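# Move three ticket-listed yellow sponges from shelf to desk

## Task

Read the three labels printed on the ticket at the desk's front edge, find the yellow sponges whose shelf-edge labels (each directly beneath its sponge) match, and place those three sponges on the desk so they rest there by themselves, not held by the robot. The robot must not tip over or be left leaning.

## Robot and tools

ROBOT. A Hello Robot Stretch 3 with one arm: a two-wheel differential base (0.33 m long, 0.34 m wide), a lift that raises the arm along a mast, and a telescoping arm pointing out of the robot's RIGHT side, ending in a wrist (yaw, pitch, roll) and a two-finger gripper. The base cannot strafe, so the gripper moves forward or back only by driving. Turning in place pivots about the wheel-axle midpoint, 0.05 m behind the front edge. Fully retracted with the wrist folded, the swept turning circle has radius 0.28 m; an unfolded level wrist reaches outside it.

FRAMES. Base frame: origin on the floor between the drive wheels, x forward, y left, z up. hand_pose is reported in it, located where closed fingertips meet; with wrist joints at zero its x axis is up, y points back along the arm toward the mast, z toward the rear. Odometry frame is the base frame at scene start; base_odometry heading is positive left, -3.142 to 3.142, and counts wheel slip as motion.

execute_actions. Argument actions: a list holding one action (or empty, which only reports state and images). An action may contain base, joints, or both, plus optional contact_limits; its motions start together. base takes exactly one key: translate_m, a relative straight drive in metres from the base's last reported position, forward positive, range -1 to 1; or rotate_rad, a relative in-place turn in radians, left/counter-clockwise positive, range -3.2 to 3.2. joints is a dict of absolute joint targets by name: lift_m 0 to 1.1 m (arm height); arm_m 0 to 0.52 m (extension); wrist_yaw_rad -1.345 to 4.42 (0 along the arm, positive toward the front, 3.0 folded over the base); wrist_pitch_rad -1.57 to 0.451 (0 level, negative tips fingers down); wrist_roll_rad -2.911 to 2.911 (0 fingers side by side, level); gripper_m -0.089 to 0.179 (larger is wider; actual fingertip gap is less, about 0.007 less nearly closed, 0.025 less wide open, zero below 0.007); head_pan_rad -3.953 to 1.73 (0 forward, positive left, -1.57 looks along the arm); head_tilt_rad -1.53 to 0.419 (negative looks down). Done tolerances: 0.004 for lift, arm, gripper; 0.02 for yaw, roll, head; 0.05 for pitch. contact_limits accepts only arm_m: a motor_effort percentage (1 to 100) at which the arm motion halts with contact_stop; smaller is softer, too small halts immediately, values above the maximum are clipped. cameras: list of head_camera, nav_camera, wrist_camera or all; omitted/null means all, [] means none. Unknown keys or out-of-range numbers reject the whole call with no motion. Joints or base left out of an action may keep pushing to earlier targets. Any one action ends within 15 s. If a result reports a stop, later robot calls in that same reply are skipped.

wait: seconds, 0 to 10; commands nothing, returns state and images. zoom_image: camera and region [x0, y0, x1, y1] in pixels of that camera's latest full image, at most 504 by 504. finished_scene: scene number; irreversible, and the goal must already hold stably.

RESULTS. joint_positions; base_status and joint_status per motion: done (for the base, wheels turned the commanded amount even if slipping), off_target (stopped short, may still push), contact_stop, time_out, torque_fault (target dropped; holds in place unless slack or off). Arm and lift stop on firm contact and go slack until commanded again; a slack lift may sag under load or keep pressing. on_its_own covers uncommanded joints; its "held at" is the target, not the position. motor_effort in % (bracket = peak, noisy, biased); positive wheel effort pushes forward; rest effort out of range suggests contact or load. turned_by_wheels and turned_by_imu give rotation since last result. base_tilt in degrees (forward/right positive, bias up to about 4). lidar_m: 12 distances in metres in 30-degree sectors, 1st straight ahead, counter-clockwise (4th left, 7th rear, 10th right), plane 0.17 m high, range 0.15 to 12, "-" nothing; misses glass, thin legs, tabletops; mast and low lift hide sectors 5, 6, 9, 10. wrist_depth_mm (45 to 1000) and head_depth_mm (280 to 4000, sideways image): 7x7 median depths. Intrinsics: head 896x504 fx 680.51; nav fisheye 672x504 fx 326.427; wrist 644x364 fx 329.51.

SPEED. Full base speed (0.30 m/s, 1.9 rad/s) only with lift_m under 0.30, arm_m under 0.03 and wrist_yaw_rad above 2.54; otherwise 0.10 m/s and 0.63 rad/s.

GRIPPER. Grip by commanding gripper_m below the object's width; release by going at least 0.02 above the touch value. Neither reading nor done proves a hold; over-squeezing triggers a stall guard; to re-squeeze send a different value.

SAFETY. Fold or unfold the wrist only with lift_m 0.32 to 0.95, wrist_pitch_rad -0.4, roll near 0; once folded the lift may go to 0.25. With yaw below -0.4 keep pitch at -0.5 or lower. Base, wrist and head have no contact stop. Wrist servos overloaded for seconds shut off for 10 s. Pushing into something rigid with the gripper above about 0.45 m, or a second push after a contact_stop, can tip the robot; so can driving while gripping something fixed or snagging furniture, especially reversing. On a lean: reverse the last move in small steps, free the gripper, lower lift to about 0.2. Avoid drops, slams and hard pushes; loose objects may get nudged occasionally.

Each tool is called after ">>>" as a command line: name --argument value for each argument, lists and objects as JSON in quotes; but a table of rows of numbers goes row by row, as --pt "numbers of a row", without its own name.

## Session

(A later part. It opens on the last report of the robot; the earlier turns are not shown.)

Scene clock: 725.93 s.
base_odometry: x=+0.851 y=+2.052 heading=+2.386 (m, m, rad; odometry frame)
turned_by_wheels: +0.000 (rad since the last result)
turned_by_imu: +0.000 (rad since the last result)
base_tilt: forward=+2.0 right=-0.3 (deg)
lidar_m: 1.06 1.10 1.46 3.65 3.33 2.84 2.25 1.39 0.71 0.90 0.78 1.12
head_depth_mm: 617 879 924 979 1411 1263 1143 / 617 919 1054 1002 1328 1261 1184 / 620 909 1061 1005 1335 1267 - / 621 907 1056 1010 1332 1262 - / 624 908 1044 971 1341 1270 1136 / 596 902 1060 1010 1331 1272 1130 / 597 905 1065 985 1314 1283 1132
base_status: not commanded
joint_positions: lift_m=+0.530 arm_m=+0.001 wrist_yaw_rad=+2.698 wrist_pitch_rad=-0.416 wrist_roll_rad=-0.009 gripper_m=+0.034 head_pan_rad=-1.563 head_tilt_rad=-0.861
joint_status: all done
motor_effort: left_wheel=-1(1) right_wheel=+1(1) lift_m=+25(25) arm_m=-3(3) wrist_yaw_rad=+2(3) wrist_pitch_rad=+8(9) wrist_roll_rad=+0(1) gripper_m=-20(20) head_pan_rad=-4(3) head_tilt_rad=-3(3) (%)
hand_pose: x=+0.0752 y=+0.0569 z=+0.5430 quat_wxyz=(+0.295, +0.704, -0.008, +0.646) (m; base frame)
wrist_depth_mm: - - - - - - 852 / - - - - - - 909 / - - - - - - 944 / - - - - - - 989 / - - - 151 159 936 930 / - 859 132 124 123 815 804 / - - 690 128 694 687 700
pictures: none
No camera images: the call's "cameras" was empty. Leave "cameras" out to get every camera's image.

>>> execute_actions --actions '[{"base":{"rotate_rad":1.96},"joints":{"lift_m":0.28,"head_pan_rad":0,"head_tilt_rad":-0.45}}]' --cameras '[]'

>>> execute_actions --actions '[{"base":{"translate_m":1.0}}]' --cameras '[]'

>>> execute_actions --actions '[{"base":{"translate_m":1.0}}]'

Scene clock: 740.47 s.
base_odometry: x=+0.851 y=+2.052 heading=-1.938 (m, m, rad; odometry frame)
turned_by_wheels: +1.960 (rad since the last result)
turned_by_imu: +1.971 (rad since the last result)
base_tilt: forward=+2.0 right=-0.3 (deg)
lidar_m: 3.43 2.97 2.25 1.46 0.71 0.72 0.80 0.78 1.06 1.07 1.31 2.59
head_depth_mm: 3198 3394 3591 2917 2096 1652 1358 / 3170 3422 3775 2905 2127 1653 1356 / 3386 3574 3662 2979 2122 1646 1353 / 3466 3792 - 2939 2098 1661 1357 / 3647 3812 - 2861 2123 1640 1360 / 3789 - - 2902 2103 1653 1361 / 3648 3837 3971 2893 2095 1650 1346
base_status: done
joint_positions: lift_m=+0.280 arm_m=+0.001 wrist_yaw_rad=+2.698 wrist_pitch_rad=-0.418 wrist_roll_rad=-0.009 gripper_m=+0.034 head_pan_rad=-0.007 head_tilt_rad=-0.457
joint_status: all done
motor_effort: left_wheel=-2(8) right_wheel=+2(8) lift_m=+20(22) arm_m=-3(3) wrist_yaw_rad=+2(2) wrist_pitch_rad=+8(9) wrist_roll_rad=+1(1) gripper_m=-20(19) head_pan_rad=+5(50) head_tilt_rad=+3(20) (%)
hand_pose: x=+0.0749 y=+0.0567 z=+0.2928 quat_wxyz=(+0.296, +0.704, -0.007, +0.646) (m; base frame)
wrist_depth_mm: - - - - - - - / - - - - - - - / - - 962 948 946 917 906 / 781 756 758 750 713 710 705 / - 631 642 151 159 600 574 / - 531 132 123 122 506 500 / - - - 128 424 432 427
pictures: none
No camera images: the call's "cameras" was empty. Leave "cameras" out to get every camera's image.

Scene clock: 745.40 s.
base_odometry: x=+0.492 y=+1.118 heading=-1.938 (m, m, rad; odometry frame)
turned_by_wheels: +0.000 (rad since the last result)
turned_by_imu: +0.006 (rad since the last result)
base_tilt: forward=+2.0 right=-0.3 (deg)
lidar_m: 2.33 2.54 2.34 2.13 1.85 1.58 1.76 1.56 1.42 1.43 1.76 2.44
head_depth_mm: 2366 2531 2573 2759 2125 1657 1361 / 2432 2632 2736 2929 2129 1657 1356 / 2549 2711 2469 2768 2119 1662 1358 / 2656 2845 2829 2912 2105 1645 1353 / 2744 2969 2848 2905 2105 1661 1353 / 2895 3142 3386 2897 2110 1658 1349 / 2980 3164 3495 2905 2093 1657 1357
base_status: done
joint_positions: lift_m=+0.280 arm_m=+0.001 wrist_yaw_rad=+2.699 wrist_pitch_rad=-0.418 wrist_roll_rad=-0.009 gripper_m=+0.034 head_pan_rad=-0.007 head_tilt_rad=-0.457
joint_status: not commanded
motor_effort: left_wheel=-2(5) right_wheel=+2(7) lift_m=+20(20) arm_m=-3(3) wrist_yaw_rad=+1(1) wrist_pitch_rad=+9(8) wrist_roll_rad=+1(1) gripper_m=-20(20) head_pan_rad=+5(4) head_tilt_rad=+3(3) (%)
hand_pose: x=+0.0749 y=+0.0567 z=+0.2927 quat_wxyz=(+0.296, +0.704, -0.007, +0.646) (m; base frame)
wrist_depth_mm: - - - - - - - / - - - - - - - / - - 999 985 978 924 897 / 775 777 747 739 726 705 708 / - 624 625 151 159 593 588 / - 536 131 124 123 506 499 / - - - 128 424 427 423
pictures: none
No camera images: the call's "cameras" was empty. Leave "cameras" out to get every camera's image.

Scene clock: 750.33 s.
base_odometry: x=+0.133 y=+0.185 heading=-1.938 (m, m, rad; odometry frame)
turned_by_wheels: +0.000 (rad since the last result)
turned_by_imu: +0.006 (rad since the last result)
base_tilt: forward=+2.0 right=-0.3 (deg)
lidar_m: 1.33 1.85 1.95 2.00 2.48 2.59 2.56 1.95 1.78 1.80 2.13 1.51
head_depth_mm: 1574 1701 1806 1382 2069 1655 1362 / 1649 1777 1878 1464 1907 1654 1351 / 1708 1858 1920 1466 2019 1660 1364 / 1783 1926 1998 1459 2024 1664 1360 / 1859 2002 2092 2393 2095 1651 1358 / 1933 2102 2068 1950 2032 1667 1353 / 2025 2196 2331 2500 2108 1642 1364
base_status: done
joint_positions: lift_m=+0.280 arm_m=+0.001 wrist_yaw_rad=+2.699 wrist_pitch_rad=-0.418 wrist_roll_rad=-0.009 gripper_m=+0.034 head_pan_rad=-0.007 head_tilt_rad=-0.457
joint_status: not commanded
motor_effort: left_wheel=-1(5) right_wheel=+2(8) lift_m=+21(20) arm_m=-3(3) wrist_yaw_rad=+1(1) wrist_pitch_rad=+8(9) wrist_roll_rad=+1(1) gripper_m=-20(20) head_pan_rad=+5(4) head_tilt_rad=+2(2) (%)
hand_pose: x=+0.0749 y=+0.0567 z=+0.2927 quat_wxyz=(+0.296, +0.704, -0.007, +0.646) (m; base frame)
wrist_depth_mm: - - - - - - - / - - - - - - - / - 1000 979 959 929 920 909 / 799 753 763 738 731 727 723 / - 616 635 151 159 587 581 / - 527 132 123 122 508 492 / - - - 128 426 428 433
pictures: head_camera (sideways: a quarter turn clockwise sets it upright), nav_camera (sideways: a quarter turn counterclockwise sets it upright), wrist_camera
Images, in order (width x height): head_camera 896x504, nav_camera 672x504, wrist_camera 644x364.

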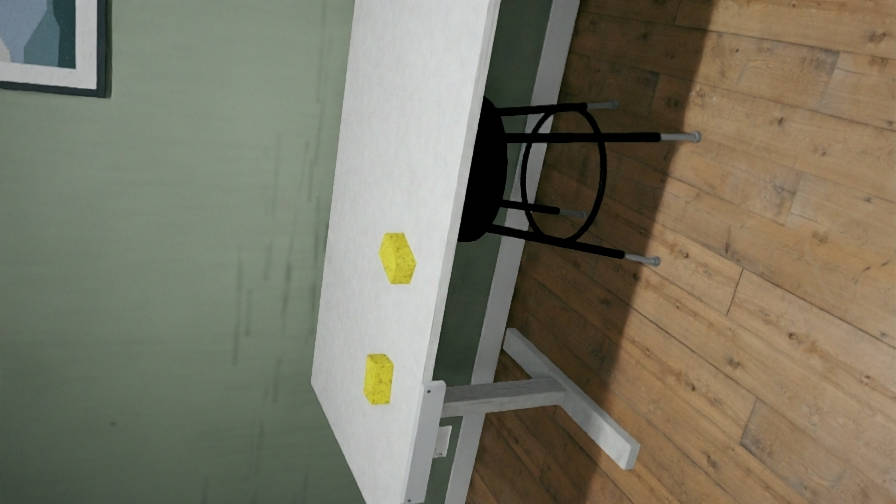

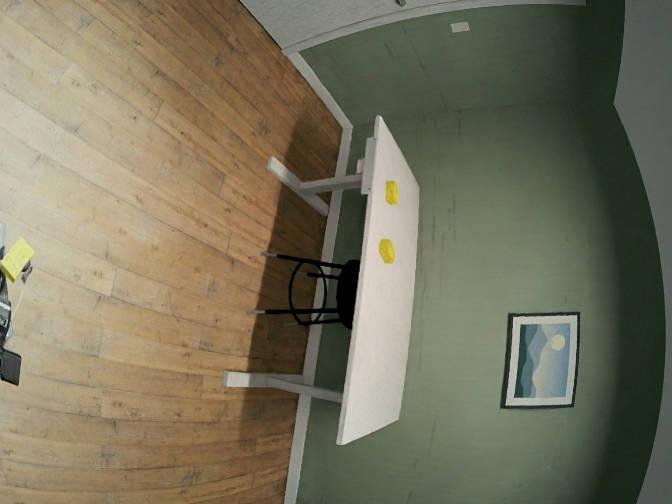

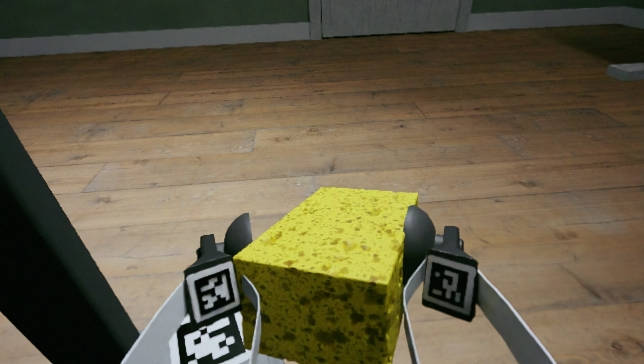

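>>> execute_actions --actions '[{"base":{"translate_m":0.68}}]' --cameras '[]'

>>> execute_actions --actions '[{"base":{"rotate_rad":1.143},"joints":{"head_pan_rad":-1.57,"head_tilt_rad":-0.7}}]' --cameras '[]'

>>> execute_actions --actions '[{"joints":{"lift_m":0.84}}]'

Scene clock: 767.90 s.
base_odometry: x=-0.111 y=-0.450 heading=-1.938 (m, m, rad; odometry frame)
turned_by_wheels: +0.000 (rad since the last result)
turned_by_imu: +0.005 (rad since the last result)
base_tilt: forward=+1.9 right=-0.4 (deg)
lidar_m: 0.74 1.18 1.71 1.73 2.15 3.17 3.22 2.22 2.03 2.05 0.95 0.68
head_depth_mm: 1059 1137 1220 1275 947 739 1087 / 1102 1185 1272 1306 944 740 1298 / 1146 1232 1329 1311 950 739 1361 / 1190 1281 1386 1303 878 759 1324 / 1231 1341 1454 1301 947 792 1347 / 1289 1400 1519 1304 943 1519 1350 / 1346 1467 1608 1308 944 1475 1359
base_status: done
joint_positions: lift_m=+0.280 arm_m=+0.001 wrist_yaw_rad=+2.699 wrist_pitch_rad=-0.418 wrist_roll_rad=-0.009 gripper_m=+0.034 head_pan_rad=-0.007 head_tilt_rad=-0.457
joint_status: not commanded
motor_effort: left_wheel=-2(6) right_wheel=+2(8) lift_m=+20(20) arm_m=-3(2) wrist_yaw_rad=+1(2) wrist_pitch_rad=+8(9) wrist_roll_rad=+1(1) gripper_m=-20(20) head_pan_rad=+4(5) head_tilt_rad=+2(2) (%)
hand_pose: x=+0.0749 y=+0.0567 z=+0.2927 quat_wxyz=(+0.296, +0.704, -0.007, +0.646) (m; base frame)
wrist_depth_mm: - - - - - - - / - - - - - - - / - - - 945 933 940 909 / 766 776 769 750 733 716 708 / - 627 630 150 159 591 595 / - 540 132 123 122 511 492 / - - - 128 425 434 424
pictures: none
No camera images: the call's "cameras" was empty. Leave "cameras" out to get every camera's image.

Scene clock: 769.83 s.
base_odometry: x=-0.111 y=-0.450 heading=-0.795 (m, m, rad; odometry frame)
turned_by_wheels: +1.143 (rad since the last result)
turned_by_imu: +1.148 (rad since the last result)
base_tilt: forward=+2.0 right=-0.4 (deg)
lidar_m: 1.71 1.76 2.35 3.17 3.03 2.13 2.03 1.96 0.95 0.68 0.75 1.18
head_depth_mm: 1119 1260 1145 886 783 1344 1197 / 1118 1254 1142 883 783 1383 1184 / 1117 1256 1144 891 785 1388 1191 / 1112 1248 1147 885 786 1350 1192 / 1115 1247 1148 884 784 1347 1181 / 1106 1248 1155 885 785 1355 1190 / 1108 1244 1149 852 783 1388 1197
base_status: done
joint_positions: lift_m=+0.280 arm_m=+0.001 wrist_yaw_rad=+2.699 wrist_pitch_rad=-0.418 wrist_roll_rad=-0.009 gripper_m=+0.034 head_pan_rad=-1.563 head_tilt_rad=-0.692
joint_status: all done
motor_effort: left_wheel=-2(8) right_wheel=+2(9) lift_m=+20(21) arm_m=-3(2) wrist_yaw_rad=+1(2) wrist_pitch_rad=+9(8) wrist_roll_rad=+1(1) gripper_m=-20(20) head_pan_rad=-4(50) head_tilt_rad=-3(16) (%)
hand_pose: x=+0.0749 y=+0.0567 z=+0.2927 quat_wxyz=(+0.296, +0.704, -0.007, +0.646) (m; base frame)
wrist_depth_mm: - - - - - - - / - - - - - - - / - - - 961 954 902 896 / 792 779 763 737 748 720 702 / - 618 638 150 159 590 573 / - 532 132 124 122 510 486 / - - - 128 423 431 424
pictures: none
No camera images: the call's "cameras" was empty. Leave "cameras" out to get every camera's image.

Scene clock: 775.77 s.
base_odometry: x=-0.111 y=-0.450 heading=-0.795 (m, m, rad; odometry frame)
turned_by_wheels: +0.000 (rad since the last result)
turned_by_imu: +0.001 (rad since the last result)
base_tilt: forward=+2.0 right=-0.4 (deg)
lidar_m: 1.71 1.75 2.35 3.17 3.03 2.14 2.03 1.96 0.95 0.68 0.75 1.18
head_depth_mm: 1118 1253 1142 885 780 1408 - / 1122 1255 1146 882 783 1408 - / 1123 1254 1150 887 786 1413 - / 1113 1248 1146 886 785 1411 - / 1116 1255 1141 886 784 1373 1140 / 1112 1245 1150 888 786 1348 1193 / 1108 1239 1153 851 785 1379 1189
base_status: not commanded
joint_positions: lift_m=+0.840 arm_m=+0.001 wrist_yaw_rad=+2.699 wrist_pitch_rad=-0.418 wrist_roll_rad=-0.009 gripper_m=+0.034 head_pan_rad=-1.563 head_tilt_rad=-0.692
joint_status: all done
motor_effort: left_wheel=-2(1) right_wheel=+2(2) lift_m=+26(27) arm_m=-3(3) wrist_yaw_rad=+1(2) wrist_pitch_rad=+8(8) wrist_roll_rad=+1(1) gripper_m=-20(20) head_pan_rad=-3(3) head_tilt_rad=-2(3) (%)
hand_pose: x=+0.0749 y=+0.0567 z=+0.8524 quat_wxyz=(+0.296, +0.704, -0.007, +0.646) (m; base frame)
wrist_depth_mm: - - - - - - - / - - - - - - - / - - - - - - - / - - - - - - - / - - - 151 159 - - / - - 132 124 123 - - / - - - 128 - - -
pictures: head_camera (sideways: a quarter turn clockwise sets it upright), nav_camera (sideways: a quarter turn counterclockwise sets it upright), wrist_camera
Images, in order (width x height): head_camera 896x504, nav_camera 672x504, wrist_camera 644x364.

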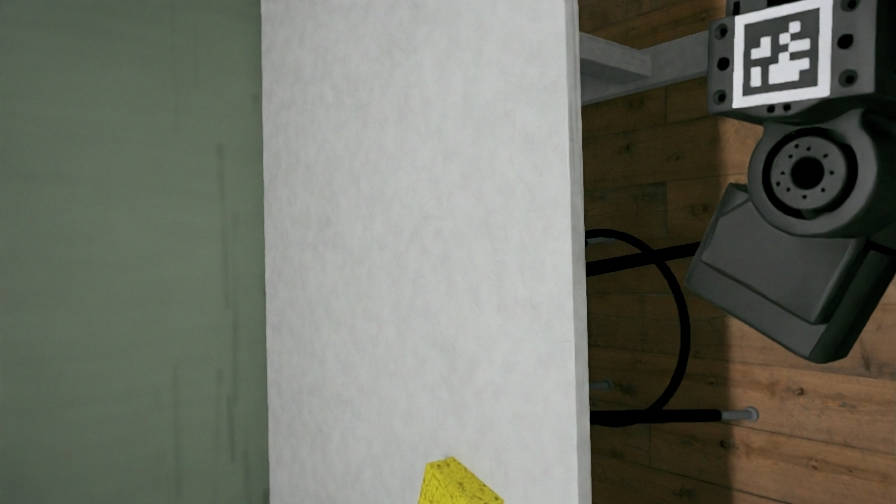

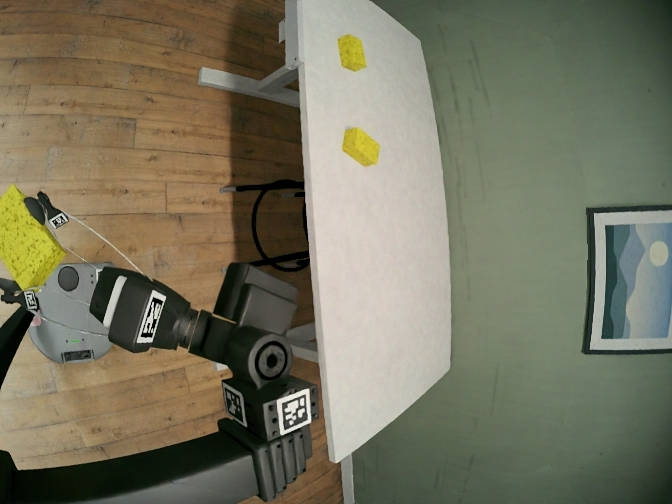

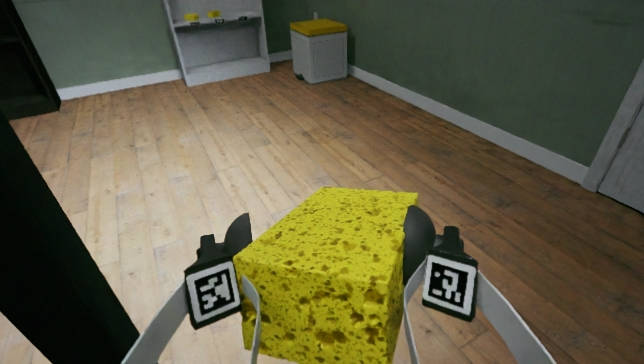

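>>> execute_actions --actions '[{"joints":{"wrist_yaw_rad":0}}]' --cameras '[]'

>>> execute_actions --actions '[{"joints":{"lift_m":0.77,"wrist_pitch_rad":-0.15,"arm_m":0.34}}]' --cameras '[]'

>>> execute_actions --actions '[{"joints":{"lift_m":0.697}}]' --cameras '["head_camera","wrist_camera"]'

Scene clock: 785.53 s.
base_odometry: x=-0.111 y=-0.450 heading=-0.795 (m, m, rad; odometry frame)
turned_by_wheels: +0.000 (rad since the last result)
turned_by_imu: +0.001 (rad since the last result)
base_tilt: forward=+2.0 right=-0.4 (deg)
lidar_m: 1.71 1.76 2.35 3.19 3.02 2.14 2.03 1.96 0.95 0.68 0.74 1.18
head_depth_mm: 1120 1257 1143 888 782 1415 - / 1126 1247 1139 891 787 1414 - / 1120 1257 1141 885 657 - - / 1113 1254 1142 886 744 1332 1176 / 1112 1253 1146 887 787 1351 1191 / 1114 1245 1148 885 786 1346 1199 / 1117 1244 1147 853 788 1373 1188
base_status: not commanded
joint_positions: lift_m=+0.840 arm_m=+0.001 wrist_yaw_rad=+0.002 wrist_pitch_rad=-0.418 wrist_roll_rad=-0.009 gripper_m=+0.034 head_pan_rad=-1.563 head_tilt_rad=-0.692
joint_status: all done
motor_effort: left_wheel=-1(2) right_wheel=+2(2) lift_m=+26(26) arm_m=-3(3) wrist_yaw_rad=-2(4) wrist_pitch_rad=+9(8) wrist_roll_rad=+1(1) gripper_m=-20(20) head_pan_rad=-3(4) head_tilt_rad=-3(2) (%)
hand_pose: x=-0.0211 y=-0.3704 z=+0.8524 quat_wxyz=(+0.695, +0.148, -0.688, -0.146) (m; base frame)
wrist_depth_mm: 990 - - - - - - / 942 891 844 854 788 776 - / 624 607 610 591 584 569 555 / 452 468 458 458 447 445 434 / 386 380 386 151 159 - - / - - 132 123 123 - - / - - 929 128 994 - -
pictures: none
No camera images: the call's "cameras" was empty. Leave "cameras" out to get every camera's image.

Scene clock: 789.23 s.
base_odometry: x=-0.111 y=-0.450 heading=-0.795 (m, m, rad; odometry frame)
turned_by_wheels: +0.000 (rad since the last result)
turned_by_imu: +0.000 (rad since the last result)
base_tilt: forward=+2.1 right=-0.4 (deg)
lidar_m: 1.71 1.76 2.35 3.20 3.02 2.13 2.03 1.96 0.95 0.68 0.74 1.18
head_depth_mm: 1123 1256 1145 912 - - - / 1120 1252 1186 - 783 1382 1193 / 1120 1248 1191 - 782 1376 1199 / 1118 1252 1187 872 783 1349 1192 / 1117 1247 1145 885 784 1349 1194 / 1119 1253 1152 890 785 1343 1195 / 1115 1244 1149 852 784 1384 1197
base_status: not commanded
joint_positions: lift_m=+0.770 arm_m=+0.340 wrist_yaw_rad=+0.001 wrist_pitch_rad=-0.175 wrist_roll_rad=-0.009 gripper_m=+0.034 head_pan_rad=-1.563 head_tilt_rad=-0.692
joint_status: all done
motor_effort: left_wheel=-2(1) right_wheel=+2(2) lift_m=+20(21) arm_m=+3(2) wrist_yaw_rad=+0(3) wrist_pitch_rad=+11(12) wrist_roll_rad=+1(1) gripper_m=-20(19) head_pan_rad=-4(4) head_tilt_rad=-3(3) (%)
hand_pose: x=-0.0213 y=-0.7328 z=+0.8405 quat_wxyz=(+0.708, +0.063, -0.701, -0.062) (m; base frame)
wrist_depth_mm: 655 659 670 687 682 695 703 / 692 696 708 707 721 736 735 / 736 730 732 756 764 758 793 / 654 631 627 600 590 572 551 / 461 447 460 151 160 404 401 / 344 338 131 123 122 322 313 / 279 277 257 128 255 263 257
pictures: none
No camera images: the call's "cameras" was empty. Leave "cameras" out to get every camera's image.

Scene clock: 790.73 s.
base_odometry: x=-0.111 y=-0.450 heading=-0.795 (m, m, rad; odometry frame)
turned_by_wheels: +0.000 (rad since the last result)
turned_by_imu: +0.000 (rad since the last result)
base_tilt: forward=+2.0 right=-0.4 (deg)
lidar_m: 1.71 1.76 2.35 3.18 3.03 2.14 2.03 1.96 0.95 0.68 0.74 1.18
head_depth_mm: 1116 1258 1141 886 784 1402 - / 1124 1245 1141 929 - 1363 1189 / 1119 1249 1136 880 1559 1380 1192 / 1119 1251 1149 881 786 1346 1189 / 1111 1247 1153 885 783 1350 1195 / 1114 1243 1145 887 784 1351 1191 / 1111 1248 1152 850 786 1370 1195
base_status: not commanded
joint_positions: lift_m=+0.697 arm_m=+0.340 wrist_yaw_rad=+0.001 wrist_pitch_rad=-0.175 wrist_roll_rad=-0.009 gripper_m=+0.034 head_pan_rad=-1.563 head_tilt_rad=-0.692
joint_status: all done
motor_effort: left_wheel=-1(2) right_wheel=+2(2) lift_m=+20(21) arm_m=+2(2) wrist_yaw_rad=-1(0) wrist_pitch_rad=+11(12) wrist_roll_rad=+1(1) gripper_m=-20(20) head_pan_rad=-3(4) head_tilt_rad=-3(3) (%)
hand_pose: x=-0.0213 y=-0.7328 z=+0.7675 quat_wxyz=(+0.708, +0.063, -0.701, -0.062) (m; base frame)
wrist_depth_mm: 657 656 656 687 679 708 710 / 677 696 692 706 732 730 727 / 710 728 710 660 648 625 748 / 429 420 398 392 381 372 360 / 296 288 298 151 159 266 261 / 226 221 131 124 122 213 205 / 182 181 169 128 166 171 169
pictures: head_camera (sideways: a quarter turn clockwise sets it upright), wrist_camera
Images, in order (width x height): head_camera 896x504, wrist_camera 644x364.

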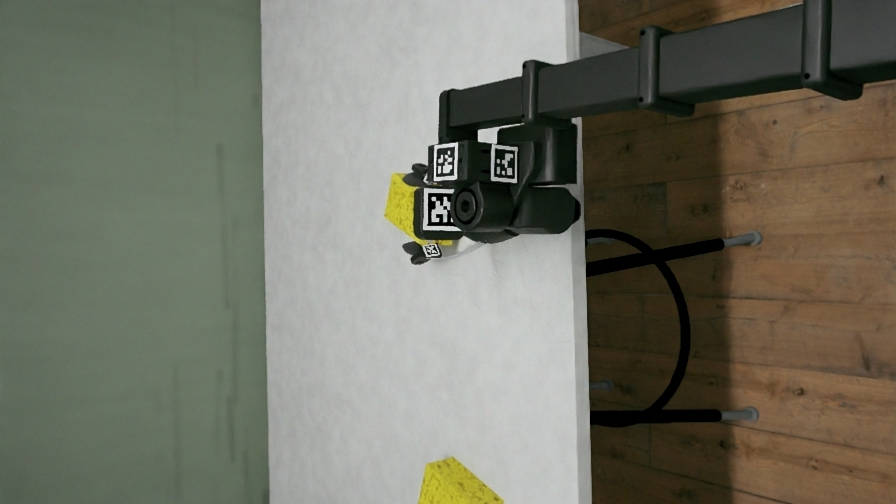

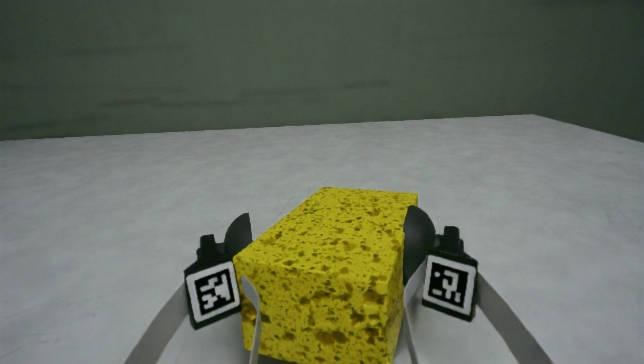

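>>> execute_actions --actions '[{"joints":{"lift_m":0.688}}]' --cameras '[]'

>>> execute_actions --actions '[{"joints":{"gripper_m":0.13}}]' --cameras '["wrist_camera"]'

>>> execute_actions --actions '[{"joints":{"lift_m":0.79}}]' --cameras '[]'

>>> execute_actions --actions '[{"joints":{"arm_m":0}}]' --cameras '["head_camera","nav_camera"]'

Scene clock: 798.03 s.
base_odometry: x=-0.111 y=-0.450 heading=-0.795 (m, m, rad; odometry frame)
turned_by_wheels: +0.000 (rad since the last result)
turned_by_imu: +0.000 (rad since the last result)
base_tilt: forward=+2.0 right=-0.3 (deg)
lidar_m: 1.71 1.76 2.35 3.19 3.05 2.14 2.03 1.95 0.95 0.68 0.74 1.18
head_depth_mm: 1118 1255 1140 887 783 1368 - / 1119 1256 1138 917 - 1363 1187 / 1117 1248 1148 946 1556 1377 1183 / 1116 1246 1141 885 787 1348 1190 / 1111 1240 1146 885 785 1349 1192 / 1115 1248 1147 887 787 1356 1197 / 1113 1242 1151 848 784 1390 1195
base_status: not commanded
joint_positions: lift_m=+0.688 arm_m=+0.340 wrist_yaw_rad=+0.001 wrist_pitch_rad=-0.175 wrist_roll_rad=-0.009 gripper_m=+0.034 head_pan_rad=-1.563 head_tilt_rad=-0.692
joint_status: all done
motor_effort: left_wheel=-2(2) right_wheel=+2(2) lift_m=+20(21) arm_m=+3(2) wrist_yaw_rad=-1(1) wrist_pitch_rad=+12(12) wrist_roll_rad=+1(1) gripper_m=-20(20) head_pan_rad=-4(4) head_tilt_rad=-3(3) (%)
hand_pose: x=-0.0213 y=-0.7328 z=+0.7585 quat_wxyz=(+0.708, +0.063, -0.701, -0.062) (m; base frame)
wrist_depth_mm: 644 673 659 676 672 689 707 / 681 675 696 710 714 737 743 / 714 687 639 613 591 558 552 / 408 392 375 364 355 345 338 / 276 272 279 151 159 247 244 / 210 209 132 123 123 197 193 / 169 169 158 128 156 160 158
pictures: none
No camera images: the call's "cameras" was empty. Leave "cameras" out to get every camera's image.

Scene clock: 799.50 s.
base_odometry: x=-0.111 y=-0.450 heading=-0.795 (m, m, rad; odometry frame)
turned_by_wheels: +0.000 (rad since the last result)
turned_by_imu: +0.000 (rad since the last result)
base_tilt: forward=+2.0 right=-0.4 (deg)
lidar_m: 1.71 1.76 2.35 3.19 3.04 2.13 2.03 1.96 0.95 0.68 0.74 1.18
head_depth_mm: 1131 1256 1145 881 783 1366 - / 1120 1259 1142 915 - 1354 1194 / 1116 1249 1146 944 1546 1382 1195 / 1113 1254 1152 887 782 1341 1192 / 1113 1249 1147 887 784 1342 1199 / 1115 1243 1147 888 786 1350 1197 / 1113 1252 1148 851 788 1372 1199
base_status: not commanded
joint_positions: lift_m=+0.688 arm_m=+0.340 wrist_yaw_rad=+0.001 wrist_pitch_rad=-0.175 wrist_roll_rad=-0.009 gripper_m=+0.130 head_pan_rad=-1.563 head_tilt_rad=-0.692
joint_status: all done
motor_effort: left_wheel=-2(2) right_wheel=+2(2) lift_m=+20(20) arm_m=+3(3) wrist_yaw_rad=+0(0) wrist_pitch_rad=+11(11) wrist_roll_rad=+1(1) gripper_m=+0(85) head_pan_rad=-4(4) head_tilt_rad=-2(3) (%)
hand_pose: x=-0.0213 y=-0.7328 z=+0.7586 quat_wxyz=(+0.708, +0.062, -0.701, -0.062) (m; base frame)
wrist_depth_mm: 639 665 664 690 673 703 705 / 678 705 701 722 708 725 722 / 703 700 645 622 599 569 552 / 400 389 380 365 355 348 335 / 276 282 264 169 188 262 243 / 210 214 188 132 182 - 192 / 177 162 160 128 156 159 157
pictures: wrist_camera
Images, in order (width x height): wrist_camera 644x364.

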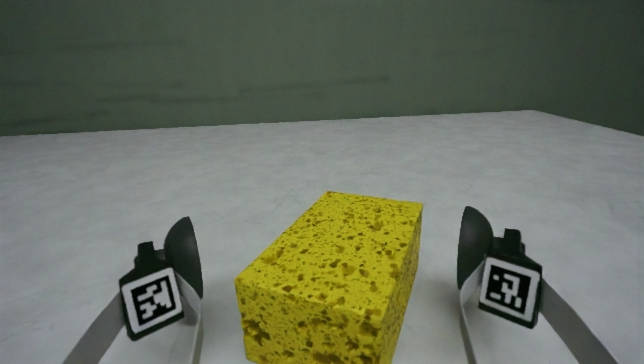

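Scene clock: 801.27 s.
base_odometry: x=-0.111 y=-0.450 heading=-0.795 (m, m, rad; odometry frame)
turned_by_wheels: +0.000 (rad since the last result)
turned_by_imu: +0.000 (rad since the last result)
base_tilt: forward=+2.1 right=-0.3 (deg)
lidar_m: 1.71 1.75 2.36 3.19 3.04 2.14 2.03 1.96 0.95 0.68 0.75 1.18
head_depth_mm: 1119 1251 1146 897 - - 1165 / 1123 1248 1196 - 781 1374 1187 / 1115 1246 1199 - 783 1383 1190 / 1117 1256 1197 858 782 1355 1189 / 1109 1250 1144 887 785 1343 1195 / 1111 1240 1143 887 784 1347 1191 / 1111 1238 1148 852 787 1386 1195
base_status: not commanded
joint_positions: lift_m=+0.790 arm_m=+0.340 wrist_yaw_rad=+0.001 wrist_pitch_rad=-0.174 wrist_roll_rad=-0.009 gripper_m=+0.130 head_pan_rad=-1.563 head_tilt_rad=-0.692
joint_status: all done
motor_effort: left_wheel=+0(2) right_wheel=+2(2) lift_m=+25(26) arm_m=+3(2) wrist_yaw_rad=-1(0) wrist_pitch_rad=+11(11) wrist_roll_rad=+1(1) gripper_m=+0(0) head_pan_rad=-4(4) head_tilt_rad=-3(2) (%)
hand_pose: x=-0.0213 y=-0.7329 z=+0.8605 quat_wxyz=(+0.708, +0.062, -0.701, -0.061) (m; base frame)
wrist_depth_mm: 645 671 672 673 694 694 706 / 683 697 707 720 704 732 743 / 710 738 733 749 757 775 782 / 738 698 694 667 638 625 827 / 497 506 477 467 460 475 440 / 379 379 367 361 359 - 343 / 315 291 298 275 281 286 281
pictures: none
No camera images: the call's "cameras" was empty. Leave "cameras" out to get every camera's image.

Scene clock: 804.97 s.
base_odometry: x=-0.111 y=-0.450 heading=-0.795 (m, m, rad; odometry frame)
turned_by_wheels: +0.000 (rad since the last result)
turned_by_imu: +0.000 (rad since the last result)
base_tilt: forward=+2.0 right=-0.4 (deg)
lidar_m: 1.71 1.76 2.35 3.17 3.03 2.14 2.03 1.96 0.95 0.68 0.75 1.18
head_depth_mm: 1122 1257 1142 884 782 1347 - / 1119 1253 1148 886 772 1379 - / 1119 1255 1140 860 784 - - / 1117 1243 1142 859 785 1361 1182 / 1116 1249 1143 890 786 1354 1195 / 1112 1241 1145 885 789 1360 1196 / 1112 1245 1156 850 786 1378 1194
base_status: not commanded
joint_positions: lift_m=+0.790 arm_m=+0.001 wrist_yaw_rad=+0.000 wrist_pitch_rad=-0.174 wrist_roll_rad=-0.009 gripper_m=+0.130 head_pan_rad=-1.563 head_tilt_rad=-0.692
joint_status: all done
motor_effort: left_wheel=-2(2) right_wheel=+2(2) lift_m=+25(25) arm_m=-3(3) wrist_yaw_rad=-1(0) wrist_pitch_rad=+11(11) wrist_roll_rad=+1(1) gripper_m=+0(0) head_pan_rad=-4(3) head_tilt_rad=-3(3) (%)
hand_pose: x=-0.0214 y=-0.3943 z=+0.8606 quat_wxyz=(+0.708, +0.062, -0.701, -0.061) (m; base frame)
wrist_depth_mm: 987 987 975 988 - - - / 993 - - - - - - / - - - - - - - / 730 712 701 664 652 645 - / 437 481 482 471 461 475 444 / 379 394 367 365 360 - 371 / 333 - 562 - - - -
pictures: head_camera (sideways: a quarter turn clockwise sets it upright), nav_camera (sideways: a quarter turn counterclockwise sets it upright)
Images, in order (width x height): head_camera 896x504, nav_camera 672x504.

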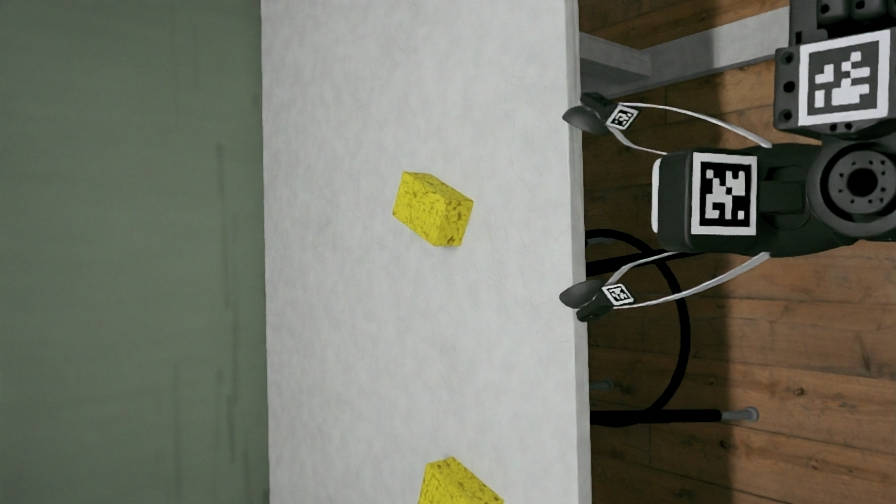

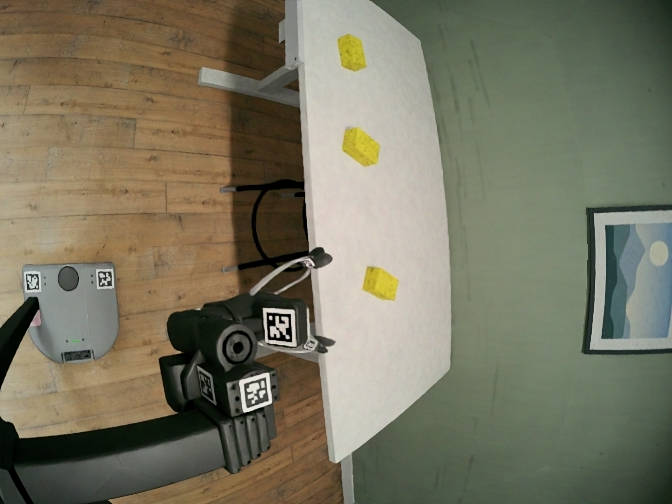

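All three are on the desk.

>>> finished_scene --scene 2

The scene is finished: the task was done.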